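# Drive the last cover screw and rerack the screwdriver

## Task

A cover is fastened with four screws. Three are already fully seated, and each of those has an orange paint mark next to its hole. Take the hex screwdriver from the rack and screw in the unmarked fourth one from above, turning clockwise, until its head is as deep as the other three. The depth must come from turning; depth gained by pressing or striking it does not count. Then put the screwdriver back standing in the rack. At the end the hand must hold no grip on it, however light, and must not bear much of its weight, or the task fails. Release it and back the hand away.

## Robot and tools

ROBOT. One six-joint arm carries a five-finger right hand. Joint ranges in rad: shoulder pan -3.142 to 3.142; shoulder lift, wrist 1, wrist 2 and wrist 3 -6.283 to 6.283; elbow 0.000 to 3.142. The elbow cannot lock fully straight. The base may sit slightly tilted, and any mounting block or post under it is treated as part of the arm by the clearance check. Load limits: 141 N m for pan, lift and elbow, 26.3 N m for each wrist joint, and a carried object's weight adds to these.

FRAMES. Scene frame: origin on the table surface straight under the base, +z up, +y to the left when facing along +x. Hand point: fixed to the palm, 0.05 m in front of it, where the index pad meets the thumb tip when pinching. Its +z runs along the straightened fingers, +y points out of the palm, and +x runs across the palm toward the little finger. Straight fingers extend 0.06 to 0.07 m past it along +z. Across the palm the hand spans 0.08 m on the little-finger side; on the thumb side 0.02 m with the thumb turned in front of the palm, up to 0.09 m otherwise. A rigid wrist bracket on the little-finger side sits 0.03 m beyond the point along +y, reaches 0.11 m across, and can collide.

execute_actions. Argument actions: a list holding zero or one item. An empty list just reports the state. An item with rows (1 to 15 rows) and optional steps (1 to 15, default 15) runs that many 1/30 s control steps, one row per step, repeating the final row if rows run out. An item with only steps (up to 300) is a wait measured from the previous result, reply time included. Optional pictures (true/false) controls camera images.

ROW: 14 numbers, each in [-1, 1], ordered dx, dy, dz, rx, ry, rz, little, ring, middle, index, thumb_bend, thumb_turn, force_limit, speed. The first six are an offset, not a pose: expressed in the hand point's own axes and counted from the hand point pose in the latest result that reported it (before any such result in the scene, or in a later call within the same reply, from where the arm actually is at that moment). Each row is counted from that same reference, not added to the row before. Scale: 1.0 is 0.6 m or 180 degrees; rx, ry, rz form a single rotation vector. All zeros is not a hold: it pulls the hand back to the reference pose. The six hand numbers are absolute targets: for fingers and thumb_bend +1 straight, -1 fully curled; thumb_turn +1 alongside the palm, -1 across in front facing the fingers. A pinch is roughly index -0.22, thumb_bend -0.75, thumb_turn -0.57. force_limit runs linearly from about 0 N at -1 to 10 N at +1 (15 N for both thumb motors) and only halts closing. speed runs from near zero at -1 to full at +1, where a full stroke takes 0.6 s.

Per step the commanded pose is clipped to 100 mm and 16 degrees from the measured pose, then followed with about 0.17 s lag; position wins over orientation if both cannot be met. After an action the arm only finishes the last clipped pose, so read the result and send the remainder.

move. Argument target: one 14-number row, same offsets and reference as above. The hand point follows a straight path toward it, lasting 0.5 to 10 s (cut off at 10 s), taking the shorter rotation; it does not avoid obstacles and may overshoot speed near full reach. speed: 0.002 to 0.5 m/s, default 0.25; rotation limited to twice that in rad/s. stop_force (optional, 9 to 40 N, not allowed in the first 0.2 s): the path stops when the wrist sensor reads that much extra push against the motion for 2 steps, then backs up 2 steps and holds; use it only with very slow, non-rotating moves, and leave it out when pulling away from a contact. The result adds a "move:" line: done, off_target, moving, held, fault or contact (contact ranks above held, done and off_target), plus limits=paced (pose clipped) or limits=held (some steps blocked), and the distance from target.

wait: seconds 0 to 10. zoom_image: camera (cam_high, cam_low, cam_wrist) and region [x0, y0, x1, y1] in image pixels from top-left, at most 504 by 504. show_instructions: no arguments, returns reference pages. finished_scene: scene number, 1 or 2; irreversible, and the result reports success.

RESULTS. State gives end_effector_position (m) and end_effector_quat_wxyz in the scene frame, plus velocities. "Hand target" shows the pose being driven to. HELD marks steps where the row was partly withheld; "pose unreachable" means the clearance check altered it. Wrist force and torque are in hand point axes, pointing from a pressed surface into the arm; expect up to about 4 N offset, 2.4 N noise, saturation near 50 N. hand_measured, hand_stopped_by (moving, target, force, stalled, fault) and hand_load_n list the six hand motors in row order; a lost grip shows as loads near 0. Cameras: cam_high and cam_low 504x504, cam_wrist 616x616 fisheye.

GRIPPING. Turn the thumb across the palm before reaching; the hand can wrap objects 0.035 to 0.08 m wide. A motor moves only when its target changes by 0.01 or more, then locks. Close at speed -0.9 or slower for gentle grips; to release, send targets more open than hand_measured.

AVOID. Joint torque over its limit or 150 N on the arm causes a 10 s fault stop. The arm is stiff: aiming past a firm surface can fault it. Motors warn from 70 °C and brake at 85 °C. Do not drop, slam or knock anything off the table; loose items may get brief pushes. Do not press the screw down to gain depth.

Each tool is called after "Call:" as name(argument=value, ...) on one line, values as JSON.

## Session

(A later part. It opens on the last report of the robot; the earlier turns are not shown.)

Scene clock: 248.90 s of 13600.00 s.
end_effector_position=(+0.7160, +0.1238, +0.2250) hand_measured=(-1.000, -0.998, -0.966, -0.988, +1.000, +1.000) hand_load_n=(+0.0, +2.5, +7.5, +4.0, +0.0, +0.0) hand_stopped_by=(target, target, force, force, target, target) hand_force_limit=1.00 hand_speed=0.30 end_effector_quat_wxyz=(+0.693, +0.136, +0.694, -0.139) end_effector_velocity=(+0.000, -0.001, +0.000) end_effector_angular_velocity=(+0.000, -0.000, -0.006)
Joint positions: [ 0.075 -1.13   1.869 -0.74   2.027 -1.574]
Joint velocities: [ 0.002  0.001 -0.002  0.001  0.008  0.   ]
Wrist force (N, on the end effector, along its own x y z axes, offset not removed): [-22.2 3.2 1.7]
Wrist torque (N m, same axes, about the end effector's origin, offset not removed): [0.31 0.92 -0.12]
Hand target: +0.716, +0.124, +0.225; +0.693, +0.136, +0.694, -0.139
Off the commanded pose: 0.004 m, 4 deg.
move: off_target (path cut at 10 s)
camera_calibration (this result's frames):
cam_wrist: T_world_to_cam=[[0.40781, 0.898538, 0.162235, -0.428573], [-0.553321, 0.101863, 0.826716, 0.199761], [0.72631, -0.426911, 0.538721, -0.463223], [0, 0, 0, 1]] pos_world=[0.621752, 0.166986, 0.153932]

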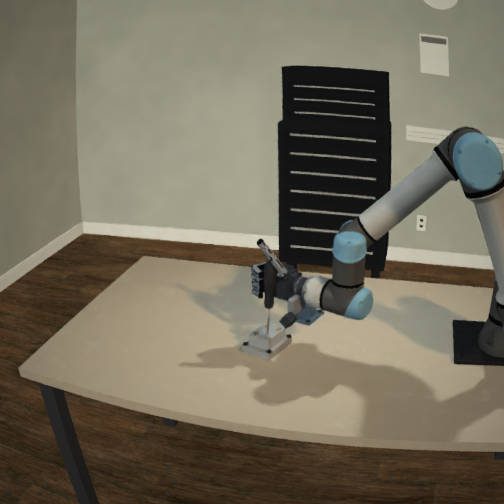

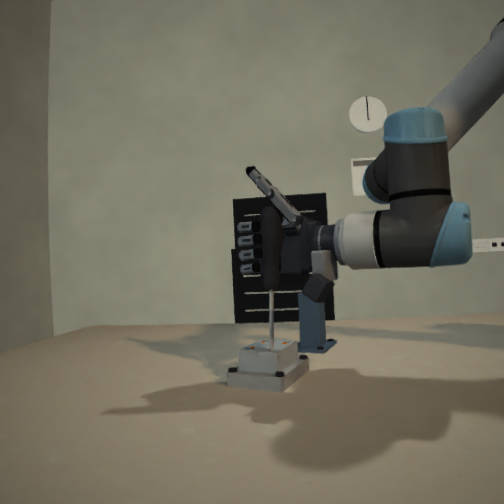

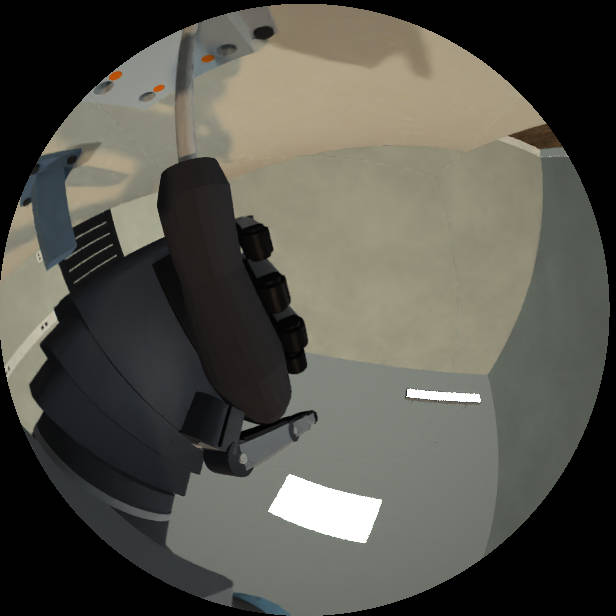

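Call:
move(target=[-0.004,-0.013,0.004,0.0417,0,0,-1,-1,-1,-1,1,1,1,0.3], speed=0.03)

Call:
move(target=[0.012,0,0,0,0,0,-1,-1,-1,-1,1,1,1,0.3], speed=0.002, stop_force=9)

Call:
move(target=[-0.004,0.0223,-0.0157,-0.0833,0,0,-1,-1,-1,-1,1,1,1,0.3], speed=0.05)

Call:
move(target=[0.012,0,0,0,0,0,-1,-1,-1,-1,1,1,1,0.3], speed=0.002, stop_force=9)

Scene clock: 253.93 s of 13600.00 s.
end_effector_position=(+0.7153, +0.1158, +0.2274) hand_measured=(-1.000, -0.998, -0.966, -0.988, +1.000, +1.000) hand_load_n=(+0.0, +1.0, +6.5, +4.0, +0.0, +0.0) hand_stopped_by=(target, target, force, force, target, target) hand_force_limit=1.00 hand_speed=0.30 end_effector_quat_wxyz=(+0.683, +0.181, +0.683, -0.184) end_effector_velocity=(-0.000, -0.001, +0.000) end_effector_angular_velocity=(+0.000, -0.000, -0.017)
Joint positions: [ 0.124 -1.106  1.822 -0.718  2.206 -1.574]
Joint velocities: [ 0.006  0.004 -0.007  0.003  0.023 -0.   ]
Wrist force (N, on the end effector, along its own x y z axes, offset not removed): [1.0 2.6 1.5]
Wrist torque (N m, same axes, about the end effector's origin, offset not removed): [0.35 -0.10 0.16]
Hand target: +0.715, +0.116, +0.227; +0.683, +0.181, +0.683, -0.184
Off the commanded pose: 0.000 m, 0 deg.
move: done
camera_calibration (this result's frames):
cam_wrist: T_world_to_cam=[[0.519819, 0.838698, 0.162399, -0.49471], [-0.536148, 0.172292, 0.826354, 0.177829], [0.665081, -0.516625, 0.539227, -0.41332], [0, 0, 0, 1]] pos_world=[0.627394, 0.170743, 0.156264]

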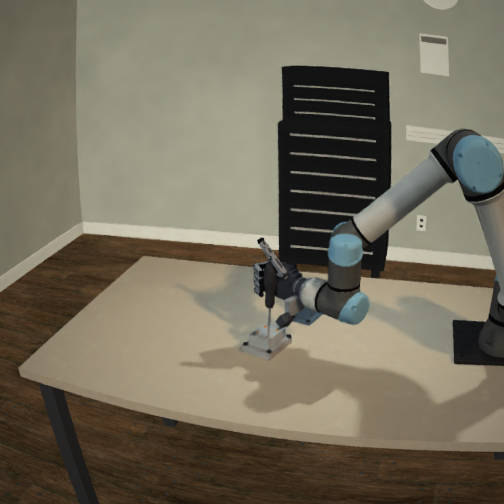

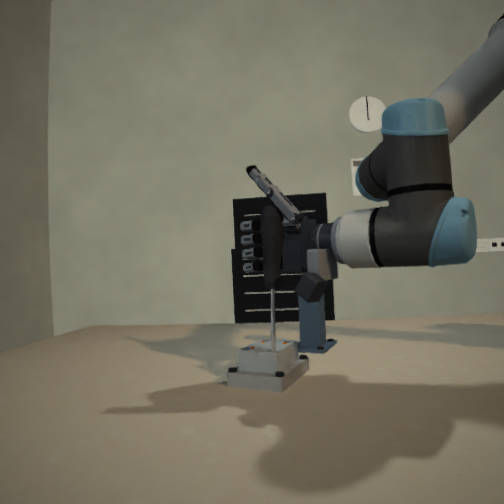

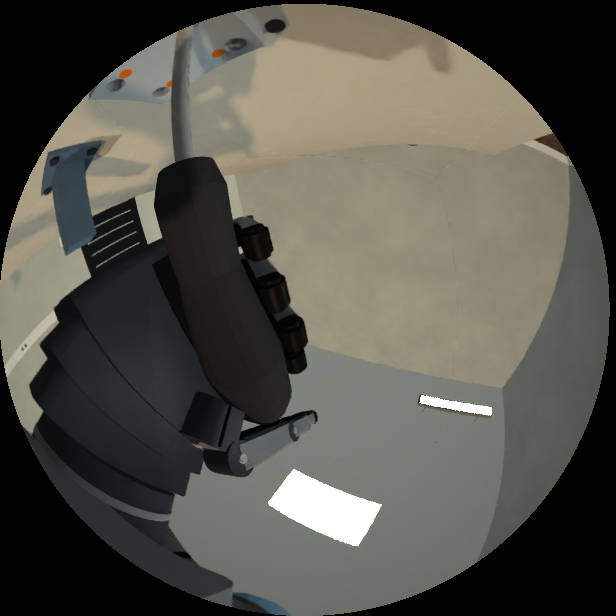

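Scene clock: 255.27 s of 13600.00 s.
end_effector_position=(+0.7153, +0.1158, +0.2255) hand_measured=(-1.000, -0.998, -0.966, -0.988, +1.000, +1.000) hand_load_n=(+0.0, +1.0, +6.5, +4.0, +0.0, +0.0) hand_stopped_by=(target, target, force, force, target, target) hand_force_limit=1.00 hand_speed=0.30 end_effector_quat_wxyz=(+0.683, +0.181, +0.683, -0.184) end_effector_velocity=(-0.000, -0.000, +0.000) end_effector_angular_velocity=(+0.000, -0.001, -0.001)
Joint positions: [ 0.124 -1.103  1.824 -0.722  2.206 -1.574]
Joint velocities: [ 0.    -0.     0.    -0.     0.002  0.   ]
Wrist force (N, on the end effector, along its own x y z axes, offset not removed): [-13.2 3.1 1.5]
Wrist torque (N m, same axes, about the end effector's origin, offset not removed): [0.34 0.57 -0.19]
Hand target: +0.715, +0.116, +0.226; +0.683, +0.181, +0.683, -0.184
Off the commanded pose: 0.005 m, 0 deg.
move: contact
camera_calibration (this result's frames):
cam_wrist: T_world_to_cam=[[0.519764, 0.838696, 0.162584, -0.494428], [-0.536398, 0.172259, 0.826199, 0.179582], [0.664923, -0.516638, 0.539409, -0.412275], [0, 0, 0, 1]] pos_world=[0.627444, 0.170744, 0.1544]

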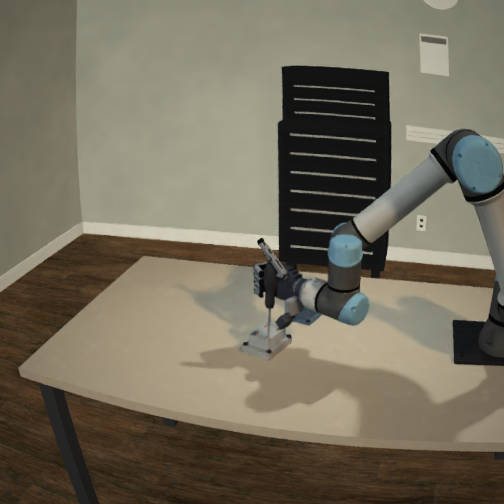

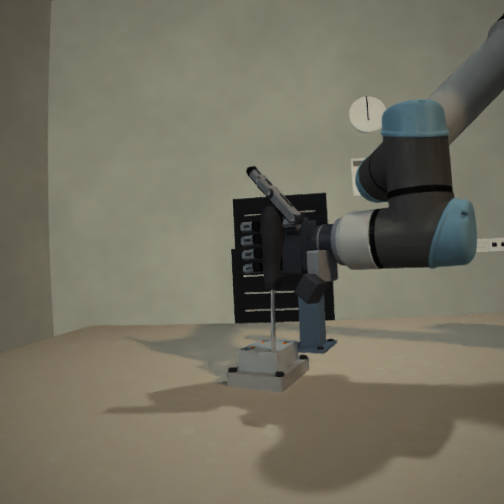

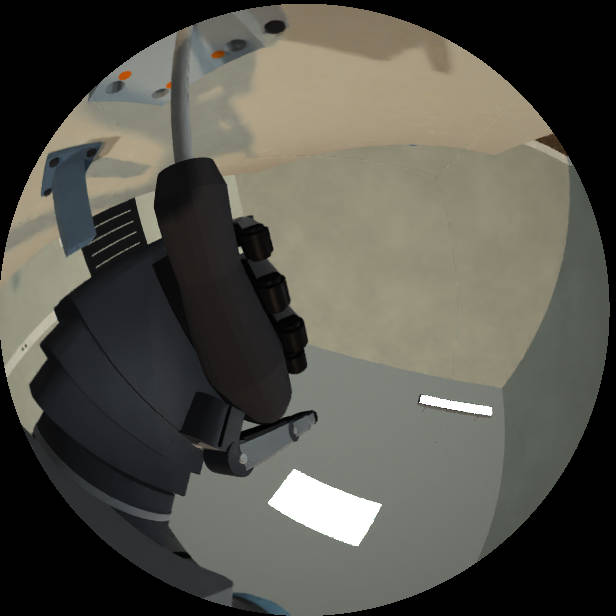

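Scene clock: 258.20 s of 13600.00 s.
end_effector_position=(+0.7137, +0.1320, +0.2278) hand_measured=(-1.000, -0.998, -0.966, -0.988, +1.000, +1.000) hand_load_n=(+0.0, +1.0, +6.0, +4.0, +0.0, +0.0) hand_stopped_by=(target, target, force, force, target, target) hand_force_limit=1.00 hand_speed=0.30 end_effector_quat_wxyz=(+0.701, +0.091, +0.701, -0.094) end_effector_velocity=(-0.000, +0.001, -0.000) end_effector_angular_velocity=(+0.000, +0.001, +0.016)
Joint positions: [ 0.021 -1.16   1.907 -0.748  1.843 -1.573]
Joint velocities: [-0.006 -0.002  0.003 -0.    -0.022  0.   ]
Wrist force (N, on the end effector, along its own x y z axes, offset not removed): [0.9 2.8 -0.2]
Wrist torque (N m, same axes, about the end effector's origin, offset not removed): [0.44 -0.10 0.06]
Hand target: +0.714, +0.132, +0.228; +0.701, +0.090, +0.701, -0.093
Off the commanded pose: 0.000 m, 0 deg.
move: done
camera_calibration (this result's frames):
cam_wrist: T_world_to_cam=[[0.287245, 0.944014, 0.16226, -0.355441], [-0.561615, 0.0287583, 0.826899, 0.210831], [0.775938, -0.32865, 0.538433, -0.507961], [0, 0, 0, 1]] pos_world=[0.61465, 0.162536, 0.15684]

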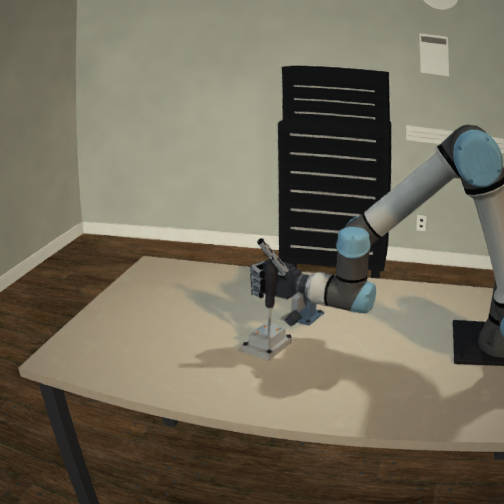

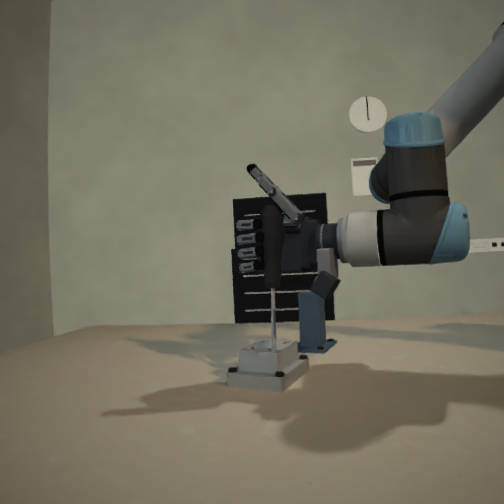

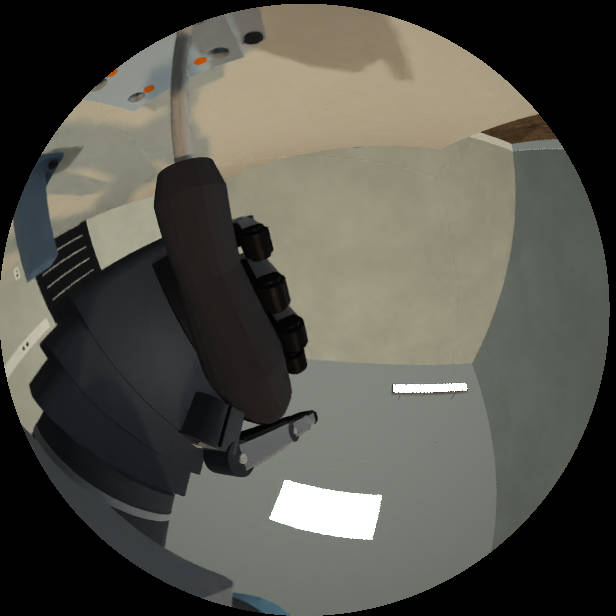

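Scene clock: 259.77 s of 13600.00 s.
end_effector_position=(+0.7138, +0.1320, +0.2255) hand_measured=(-1.000, -0.998, -0.966, -0.988, +1.000, +1.000) hand_load_n=(+0.0, +0.5, +6.0, +4.0, +0.0, +0.0) hand_stopped_by=(target, target, force, force, target, target) hand_force_limit=1.00 hand_speed=0.30 end_effector_quat_wxyz=(+0.701, +0.091, +0.701, -0.094) end_effector_velocity=(-0.000, +0.000, +0.001) end_effector_angular_velocity=(+0.000, -0.002, -0.000)
Joint positions: [ 0.021 -1.156  1.908 -0.754  1.843 -1.573]
Joint velocities: [ 0.001 -0.001 -0.    -0.001  0.001  0.   ]
Wrist force (N, on the end effector, along its own x y z axes, offset not removed): [-9.7 3.7 1.8]
Wrist torque (N m, same axes, about the end effector's origin, offset not removed): [0.56 0.22 0.01]
Hand target: +0.714, +0.132, +0.226; +0.701, +0.091, +0.701, -0.094
Off the commanded pose: 0.005 m, 0 deg.
move: contact
camera_calibration (this result's frames):
cam_wrist: T_world_to_cam=[[0.2872, 0.944008, 0.162371, -0.355055], [-0.561865, 0.0287397, 0.826729, 0.212971], [0.775773, -0.328667, 0.538659, -0.506678], [0, 0, 0, 1]] pos_world=[0.6147, 0.162526, 0.154508]

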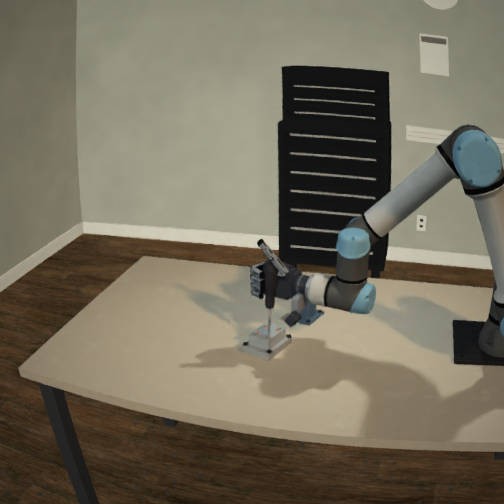

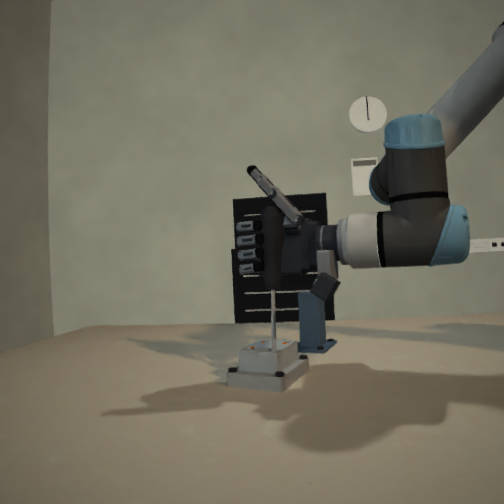

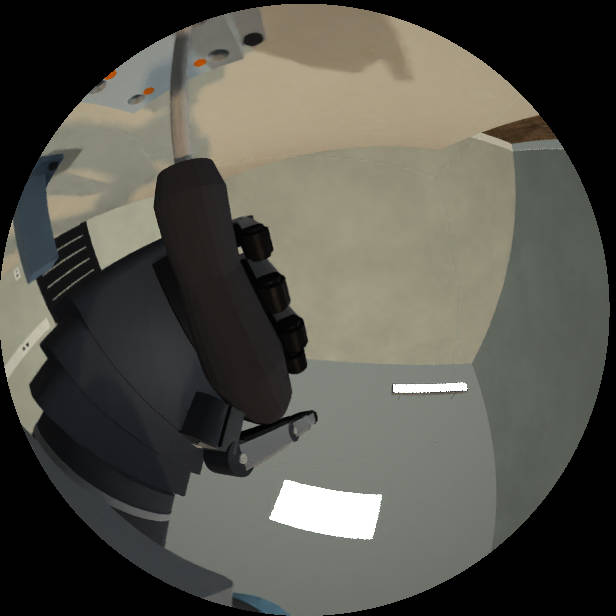

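Call:
move(target=[-0.012,0,0,0,0,0,-1,-1,-1,-1,1,1,1,0.3], speed=0.03)

Call:
zoom_image(camera="cam_wrist", region=[80,0,280,130])

Call:
move(target=[0,0.032,-0.022,-0.125,0,0,-1,-1,-1,-1,1,1,1,0.3], speed=0.05)

Call:
move(target=[0.025,0,0,0,0,0,-1,-1,-1,-1,1,1,1,0.3], speed=0.002, stop_force=9)

Scene clock: 261.33 s of 13600.00 s.
end_effector_position=(+0.7138, +0.1321, +0.2324) hand_measured=(-1.000, -0.998, -0.966, -0.988, +1.000, +1.000) hand_load_n=(+0.0, +0.5, +6.0, +4.0, +0.0, +0.0) hand_stopped_by=(target, target, force, force, target, target) hand_force_limit=1.00 hand_speed=0.30 end_effector_quat_wxyz=(+0.701, +0.091, +0.701, -0.094) end_effector_velocity=(+0.000, +0.000, +0.003) end_effector_angular_velocity=(+0.000, -0.001, +0.001)
Joint positions: [ 0.021 -1.167  1.903 -0.737  1.843 -1.573]
Joint velocities: [ 0.    -0.005 -0.002  0.007 -0.001  0.   ]
Wrist force (N, on the end effector, along its own x y z axes, offset not removed): [2.5 2.8 2.0]
Wrist torque (N m, same axes, about the end effector's origin, offset not removed): [0.43 -0.33 0.18]
Hand target: +0.714, +0.132, +0.233; +0.701, +0.091, +0.701, -0.094
Off the commanded pose: 0.000 m, 0 deg.
move: done
camera_calibration (this result's frames):
cam_wrist: T_world_to_cam=[[0.287198, 0.944008, 0.162374, -0.356195], [-0.561873, 0.0287397, 0.826724, 0.207329], [0.775768, -0.328668, 0.538667, -0.510349], [0, 0, 0, 1]] pos_world=[0.614703, 0.162558, 0.161341]

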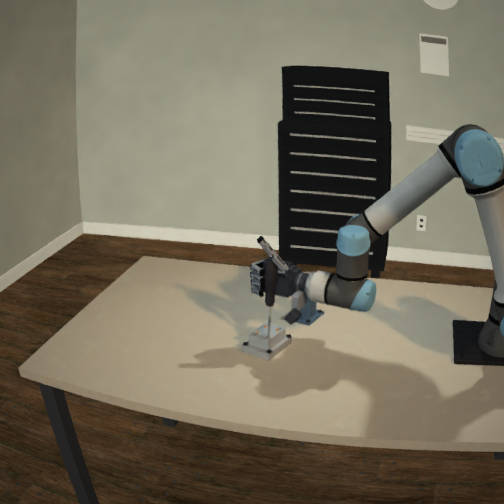

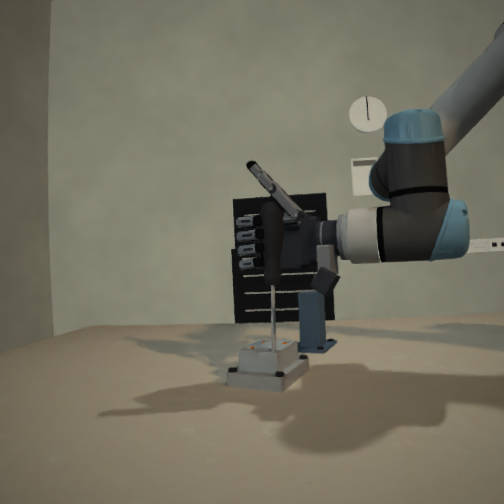

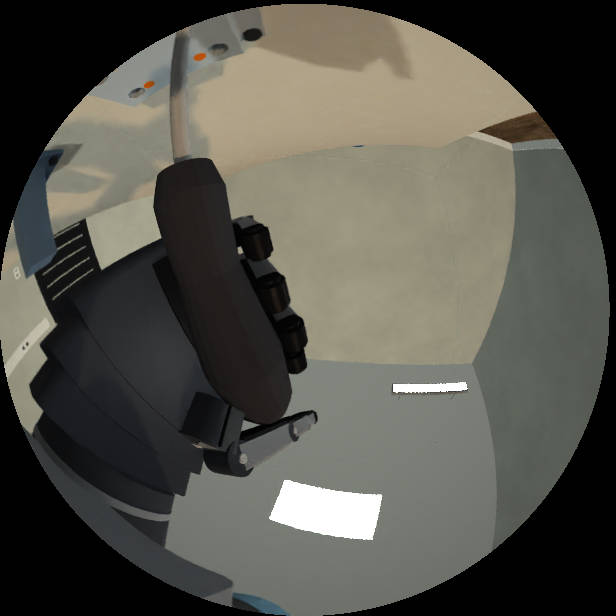

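Region (80, 0, 280, 130) of cam_wrist's 616x616 image, scaled by 2.520, with more detail than that image has; it fills the top 328 rows of this view, and the rest is white.

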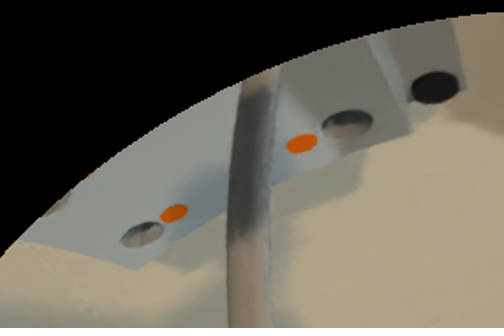

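Scene clock: 265.57 s of 13600.00 s.
end_effector_position=(+0.7059, +0.1539, +0.2323) hand_measured=(-1.000, -0.998, -0.966, -0.988, +1.000, +1.000) hand_load_n=(+0.0, +0.5, +6.0, +4.0, +0.0, +0.0) hand_stopped_by=(target, target, force, force, target, target) hand_force_limit=1.00 hand_speed=0.30 end_effector_quat_wxyz=(+0.705, -0.047, +0.706, +0.044) end_effector_velocity=(-0.000, +0.001, +0.000) end_effector_angular_velocity=(-0.000, +0.000, +0.017)
Joint positions: [-0.146 -1.181  1.925 -0.743  1.285 -1.574]
Joint velocities: [-0.005  0.002 -0.003  0.001 -0.022 -0.   ]
Wrist force (N, on the end effector, along its own x y z axes, offset not removed): [1.9 1.1 -0.1]
Wrist torque (N m, same axes, about the end effector's origin, offset not removed): [0.27 -0.20 0.06]
Hand target: +0.706, +0.154, +0.232; +0.705, -0.048, +0.706, +0.045
Off the commanded pose: 0.000 m, 0 deg.
move: done
camera_calibration (this result's frames):
cam_wrist: T_world_to_cam=[[-0.0935765, 0.98229, 0.162326, -0.111588], [-0.52895, -0.187178, 0.827754, 0.212135], [0.843478, -0.00840398, 0.537098, -0.593734], [0, 0, 0, 1]] pos_world=[0.602568, 0.144329, 0.161411]

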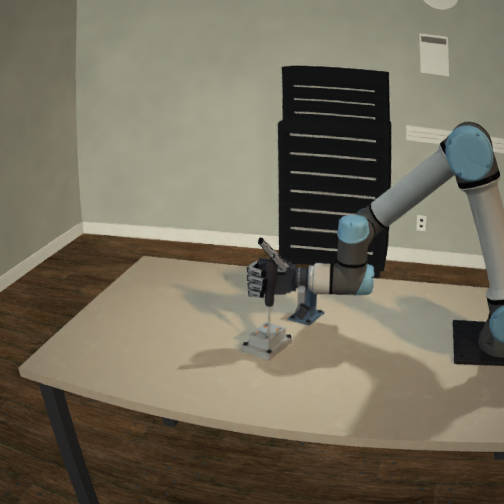

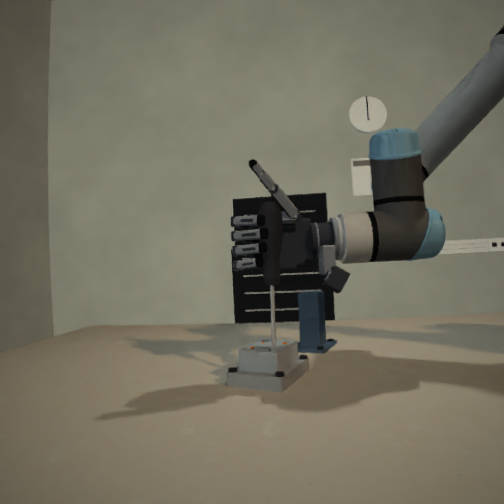

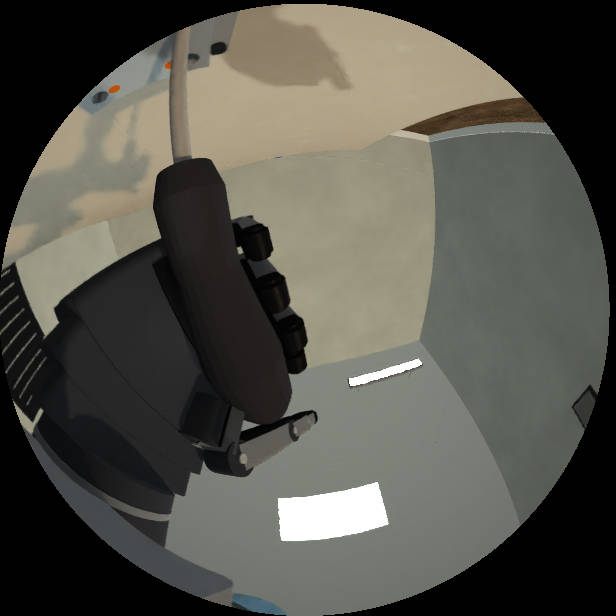

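Scene clock: 269.43 s of 13600.00 s.
end_effector_position=(+0.7059, +0.1538, +0.2254) hand_measured=(-1.000, -0.998, -0.966, -0.988, +1.000, +1.000) hand_load_n=(+0.0, +0.5, +6.0, +4.0, +0.0, +0.0) hand_stopped_by=(target, target, force, force, target, target) hand_force_limit=1.00 hand_speed=0.30 end_effector_quat_wxyz=(+0.705, -0.047, +0.706, +0.044) end_effector_velocity=(-0.000, -0.000, +0.001) end_effector_angular_velocity=(-0.000, -0.001, +0.000)
Joint positions: [-0.146 -1.169  1.93  -0.761  1.285 -1.574]
Joint velocities: [-0.    -0.001  0.     0.    -0.     0.   ]
Wrist force (N, on the end effector, along its own x y z axes, offset not removed): [-11.0 2.3 1.2]
Wrist torque (N m, same axes, about the end effector's origin, offset not removed): [0.31 0.43 -0.20]
Hand target: +0.706, +0.154, +0.226; +0.705, -0.047, +0.706, +0.044
Off the commanded pose: 0.008 m, 0 deg.
move: contact
camera_calibration (this result's frames):
cam_wrist: T_world_to_cam=[[-0.0936606, 0.982295, 0.162248, -0.110375], [-0.529194, -0.187155, 0.827603, 0.218057], [0.843316, -0.00834669, 0.537353, -0.589996], [0, 0, 0, 1]] pos_world=[0.602609, 0.144307, 0.15448]

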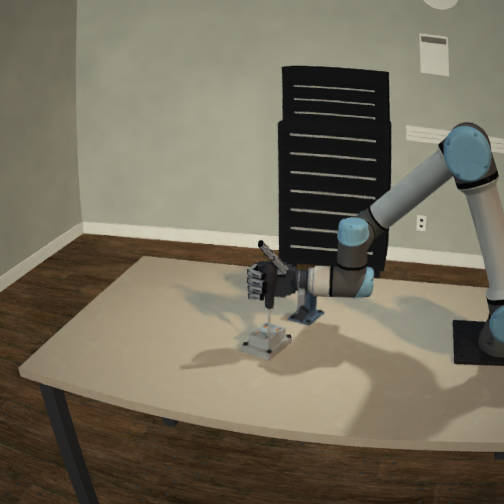

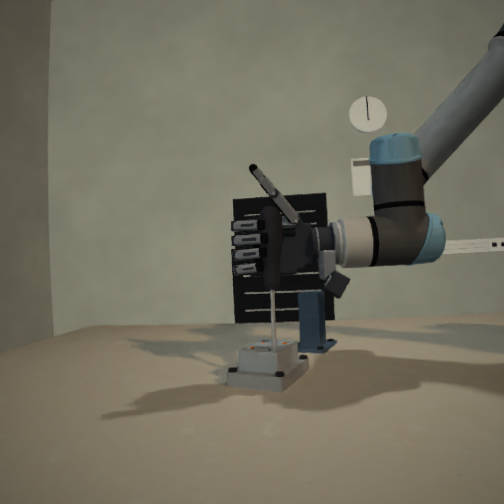

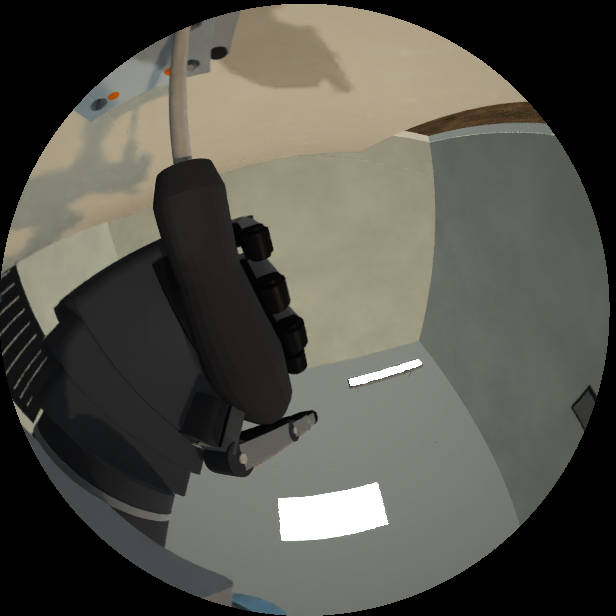

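Call:
move(target=[-0.003,0,0,0,0,0,-1,-1,-1,-1,1,1,1,0.3], speed=0.02)

Call:
move(target=[0,0.012,0,0,0,0,-1,-1,-1,-1,1,1,1,0.3], speed=0.002, stop_force=9)

Call:
zoom_image(camera="cam_low", region=[220,260,330,370])

Call:
move(target=[0,-0.024,0,0,0,0,-1,-1,-1,-1,1,1,1,0.3], speed=0.003)

Call:
zoom_image(camera="cam_high", region=[225,280,305,360])

Scene clock: 271.97 s of 13600.00 s.
end_effector_position=(+0.7059, +0.1538, +0.2270) hand_measured=(-1.000, -0.998, -0.966, -0.988, +1.000, +1.000) hand_load_n=(+0.0, +0.5, +5.5, +4.0, +0.0, +0.0) hand_stopped_by=(target, target, force, force, target, target) hand_force_limit=1.00 hand_speed=0.30 end_effector_quat_wxyz=(+0.705, -0.047, +0.706, +0.044) end_effector_velocity=(+0.000, -0.000, +0.001) end_effector_angular_velocity=(+0.000, +0.001, -0.000)
Joint positions: [-0.146 -1.172  1.929 -0.756  1.285 -1.574]
Joint velocities: [-0.    -0.001 -0.001  0.003  0.     0.   ]
Wrist force (N, on the end effector, along its own x y z axes, offset not removed): [0.1 2.5 1.4]
Wrist torque (N m, same axes, about the end effector's origin, offset not removed): [0.41 0.00 0.03]
Hand target: +0.706, +0.154, +0.227; +0.705, -0.047, +0.706, +0.044
Off the commanded pose: 0.000 m, 0 deg.
move: done
camera_calibration (this result's frames):
cam_wrist: T_world_to_cam=[[-0.0936595, 0.982295, 0.16225, -0.110653], [-0.529188, -0.187156, 0.827607, 0.216654], [0.84332, -0.00834727, 0.537347, -0.590906], [0, 0, 0, 1]] pos_world=[0.602609, 0.14431, 0.156171]

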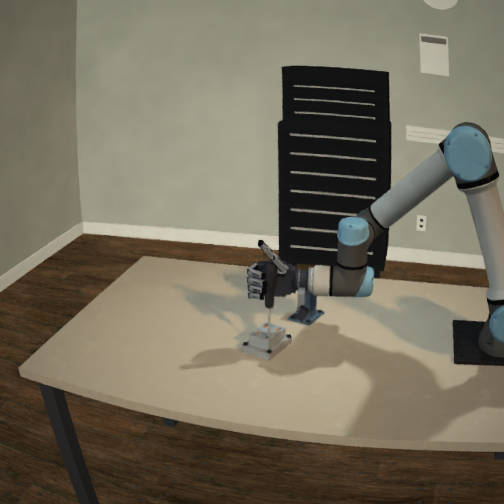

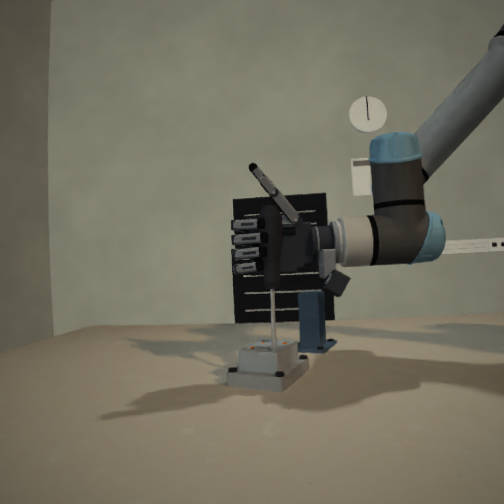

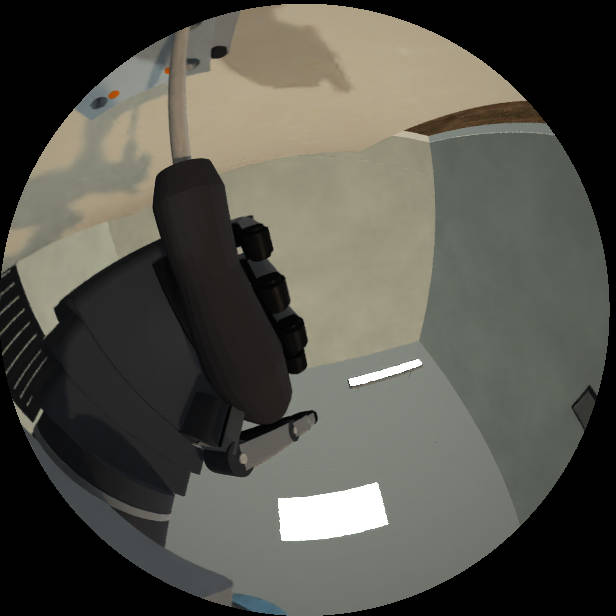

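Scene clock: 275.80 s of 13600.00 s.
end_effector_position=(+0.7050, +0.1609, +0.2270) hand_measured=(-1.000, -0.998, -0.968, -0.988, +1.000, +1.000) hand_load_n=(+0.0, +0.0, +5.0, +5.0, +0.0, +0.0) hand_stopped_by=(target, target, force, force, target, target) hand_force_limit=1.00 hand_speed=0.30 end_effector_quat_wxyz=(+0.705, -0.047, +0.706, +0.044) end_effector_velocity=(-0.000, +0.001, -0.000) end_effector_angular_velocity=(-0.000, -0.000, +0.001)
Joint positions: [-0.131 -1.172  1.929 -0.756  1.3   -1.574]
Joint velocities: [ 0.001  0.     0.    -0.    -0.    -0.   ]
Wrist force (N, on the end effector, along its own x y z axes, offset not removed): [1.3 1.1 1.4]
Wrist torque (N m, same axes, about the end effector's origin, offset not removed): [0.40 -0.18 -0.21]
Hand target: +0.705, +0.161, +0.227; +0.705, -0.047, +0.706, +0.044
Off the commanded pose: 0.000 m, 0 deg.
move: done
camera_calibration (this result's frames):
cam_wrist: T_world_to_cam=[[-0.0936667, 0.982295, 0.162242, -0.117676], [-0.529214, -0.187153, 0.827591, 0.217539], [0.843302, -0.00834292, 0.537375, -0.59006], [0, 0, 0, 1]] pos_world=[0.601702, 0.151383, 0.156142]

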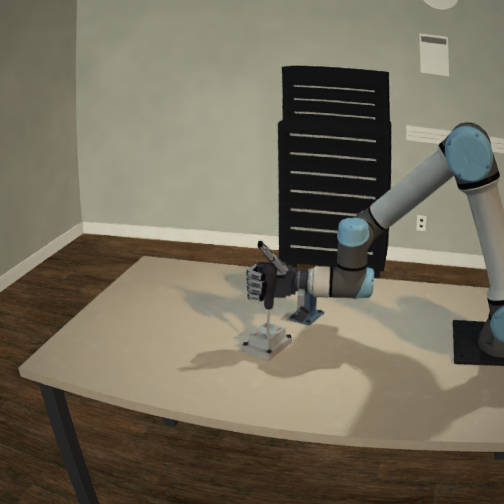

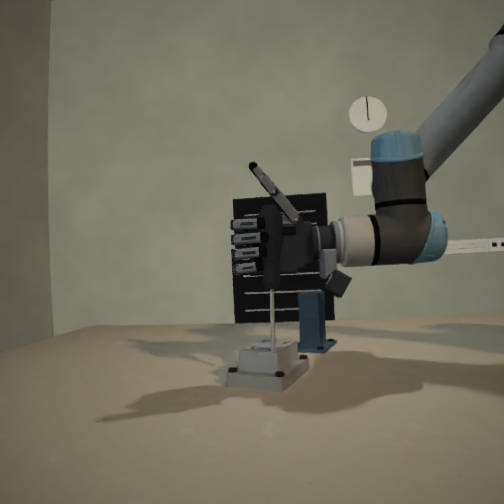

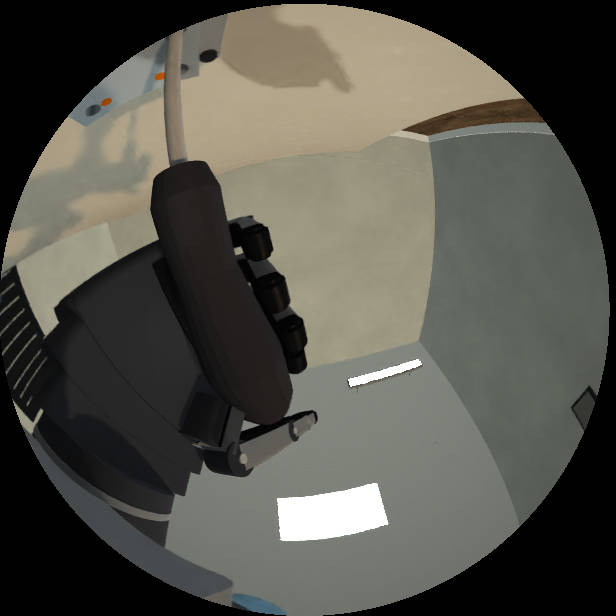

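Region (220, 260, 330, 370) of cam_low's 504x504 image, scaled by 4.582, with more detail than that image has.

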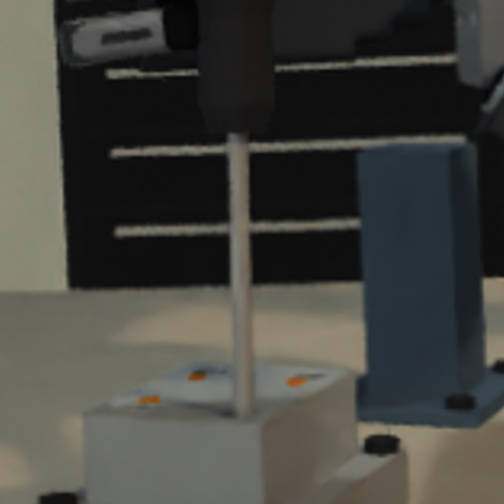

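Scene clock: 280.83 s of 13600.00 s.
end_effector_position=(+0.7068, +0.1467, +0.2270) hand_measured=(-1.000, -0.998, -0.968, -0.988, +1.000, +1.000) hand_load_n=(+0.0, +4.0, +8.5, +4.0, +0.0, -0.5) hand_stopped_by=(target, target, force, force, target, target) hand_force_limit=1.00 hand_speed=0.30 end_effector_quat_wxyz=(+0.705, -0.047, +0.706, +0.044) end_effector_velocity=(+0.000, -0.001, +0.000) end_effector_angular_velocity=(+0.000, +0.000, -0.000)
Joint positions: [-0.161 -1.172  1.929 -0.756  1.27  -1.574]
Joint velocities: [-0.002 -0.    -0.     0.001 -0.002  0.   ]
Wrist force (N, on the end effector, along its own x y z axes, offset not removed): [0.2 4.4 2.8]
Wrist torque (N m, same axes, about the end effector's origin, offset not removed): [0.28 -0.17 0.65]
Hand target: +0.707, +0.147, +0.227; +0.705, -0.047, +0.706, +0.044
Off the commanded pose: 0.000 m, 0 deg.
move: done
camera_calibration (this result's frames):
cam_wrist: T_world_to_cam=[[-0.0936542, 0.982297, 0.16224, -0.103601], [-0.529142, -0.187146, 0.827638, 0.215745], [0.843349, -0.00833632, 0.537301, -0.591716], [0, 0, 0, 1]] pos_world=[0.60348, 0.13721, 0.156179]

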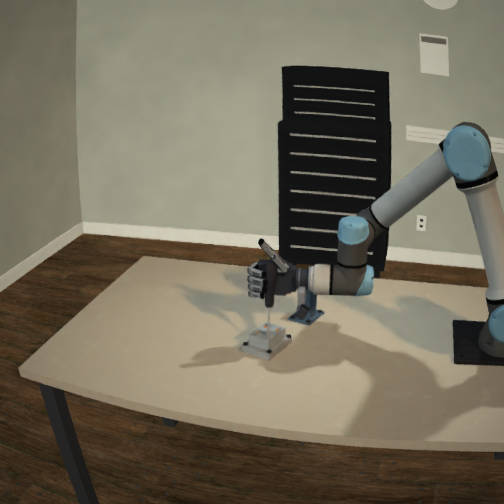

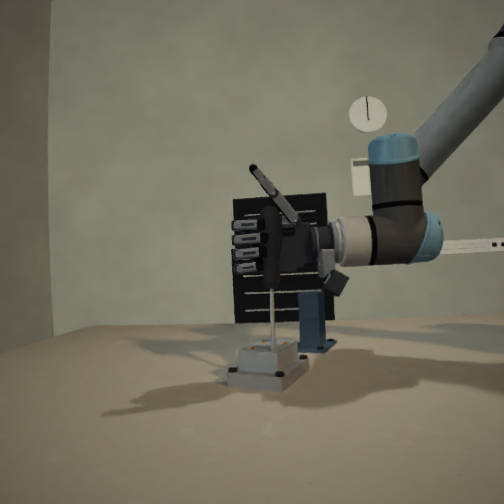

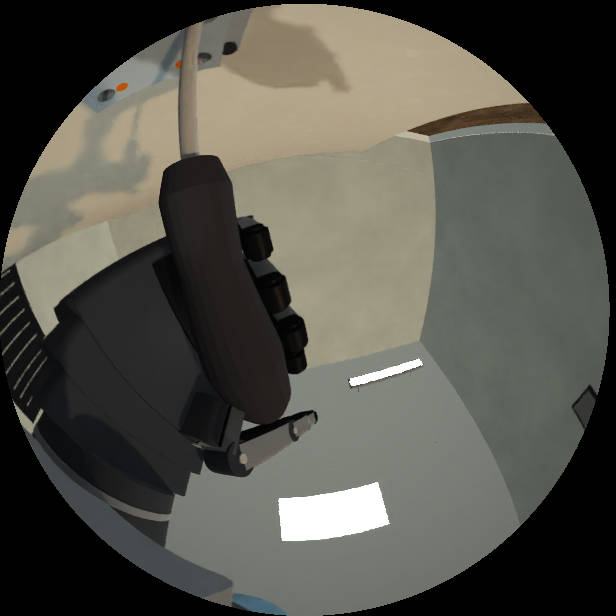

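Region (225, 280, 305, 360) of cam_high's 504x504 image, scaled by 6.300, with more detail than that image has.

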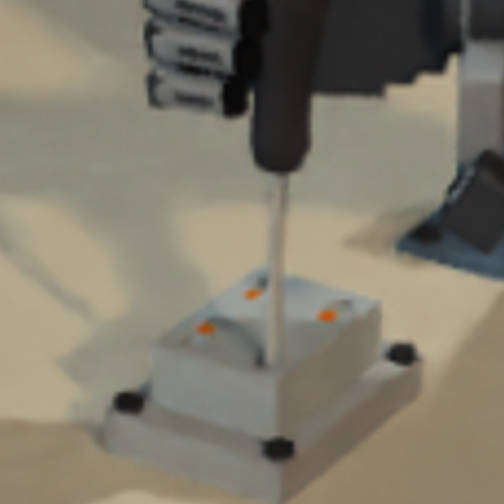

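Call:
move(target=[0,0.016,0,0,0,0,-1,-1,-1,-1,1,1,1,0.3], speed=0.005)

Call:
move(target=[0.012,0,0,0,0,0,-1,-1,-1,-1,1,1,1,0.3], speed=0.002, stop_force=9)

Call:
zoom_image(camera="cam_high", region=[225,280,305,360])

Scene clock: 284.27 s of 13600.00 s.
end_effector_position=(+0.7056, +0.1561, +0.2270) hand_measured=(-1.000, -0.998, -0.968, -0.988, +1.000, +1.000) hand_load_n=(+0.0, +1.0, +6.0, +4.0, +0.0, +0.0) hand_stopped_by=(target, target, force, force, target, target) hand_force_limit=1.00 hand_speed=0.30 end_effector_quat_wxyz=(+0.705, -0.047, +0.706, +0.044) end_effector_velocity=(-0.000, +0.002, +0.000) end_effector_angular_velocity=(+0.000, -0.000, +0.002)
Joint positions: [-0.141 -1.172  1.929 -0.756  1.29  -1.574]
Joint velocities: [ 0.003 -0.     0.     0.     0.001  0.   ]
Wrist force (N, on the end effector, along its own x y z axes, offset not removed): [-0.5 2.4 1.7]
Wrist torque (N m, same axes, about the end effector's origin, offset not removed): [0.39 0.07 -0.06]
Hand target: +0.706, +0.156, +0.227; +0.705, -0.047, +0.706, +0.044
Off the commanded pose: 0.000 m, 0 deg.
move: done
camera_calibration (this result's frames):
cam_wrist: T_world_to_cam=[[-0.0936666, 0.9823, 0.162214, -0.112883], [-0.529169, -0.18713, 0.827624, 0.216898], [0.84333, -0.00831772, 0.537331, -0.590602], [0, 0, 0, 1]] pos_world=[0.602275, 0.146561, 0.15615]

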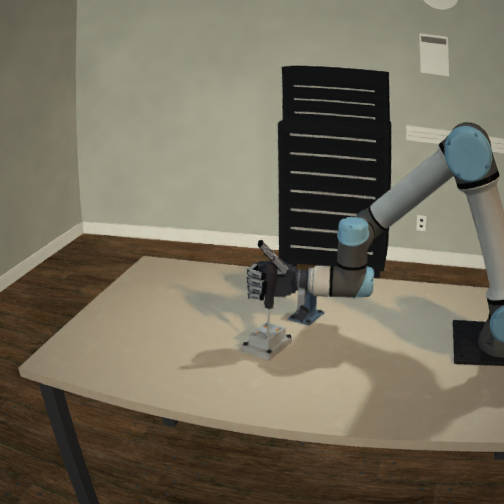

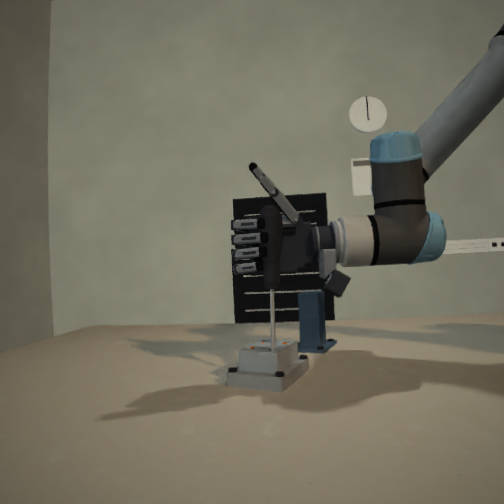

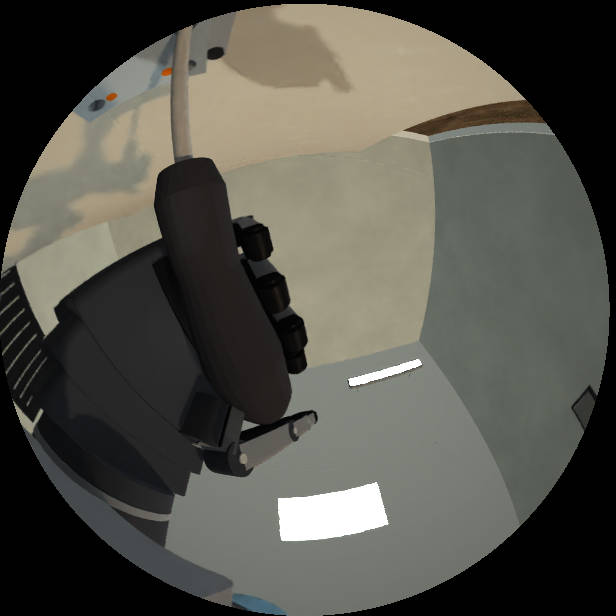

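Scene clock: 285.47 s of 13600.00 s.
end_effector_position=(+0.7056, +0.1562, +0.2254) hand_measured=(-1.000, -0.998, -0.968, -0.988, +1.000, +1.000) hand_load_n=(+0.0, +0.5, +6.0, +4.0, +0.0, +0.0) hand_stopped_by=(target, target, force, force, target, target) hand_force_limit=1.00 hand_speed=0.30 end_effector_quat_wxyz=(+0.705, -0.047, +0.706, +0.044) end_effector_velocity=(-0.000, +0.000, +0.000) end_effector_angular_velocity=(-0.000, -0.000, +0.001)
Joint positions: [-0.141 -1.17   1.93  -0.761  1.29  -1.574]
Joint velocities: [ 0.    -0.001 -0.     0.001 -0.001 -0.   ]
Wrist force (N, on the end effector, along its own x y z axes, offset not removed): [-12.7 2.8 1.3]
Wrist torque (N m, same axes, about the end effector's origin, offset not removed): [0.47 0.66 -0.25]
Hand target: +0.706, +0.156, +0.226; +0.705, -0.047, +0.706, +0.044
Off the commanded pose: 0.006 m, 0 deg.
move: contact
camera_calibration (this result's frames):
cam_wrist: T_world_to_cam=[[-0.0938148, 0.982297, 0.162144, -0.112561], [-0.529385, -0.187149, 0.827482, 0.218418], [0.843178, -0.00820677, 0.537571, -0.589723], [0, 0, 0, 1]] pos_world=[0.602309, 0.146605, 0.154532]

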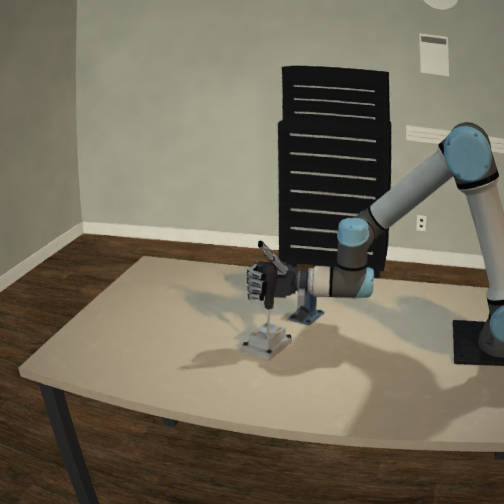

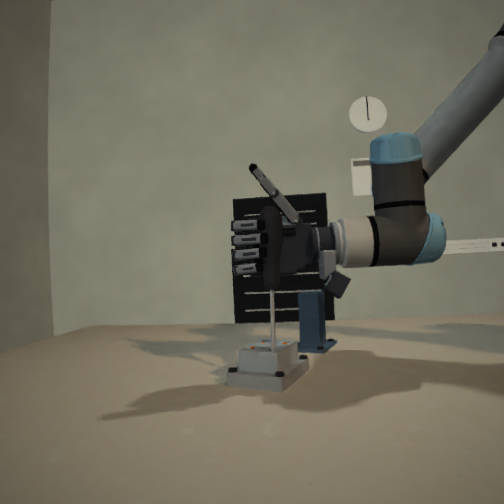

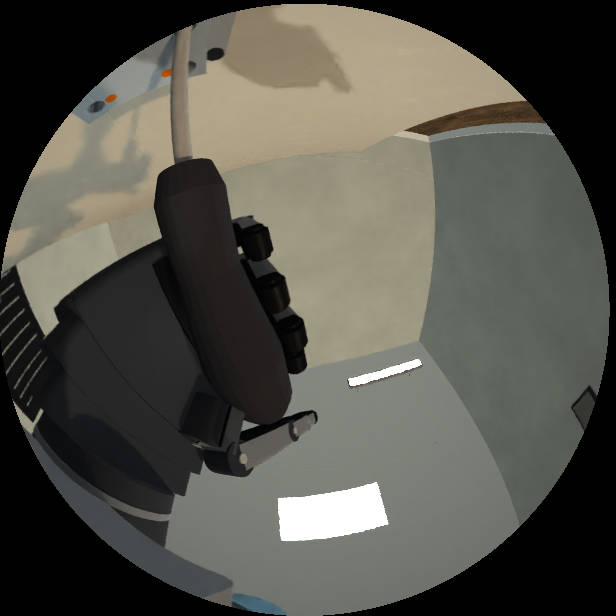

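Region (225, 280, 305, 360) of cam_high's 504x504 image, scaled by 6.300, with more detail than that image has.

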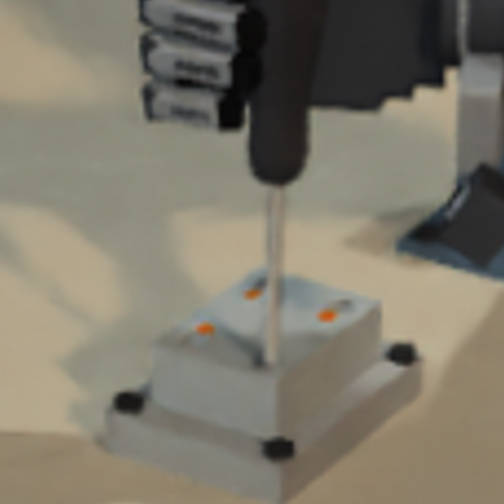

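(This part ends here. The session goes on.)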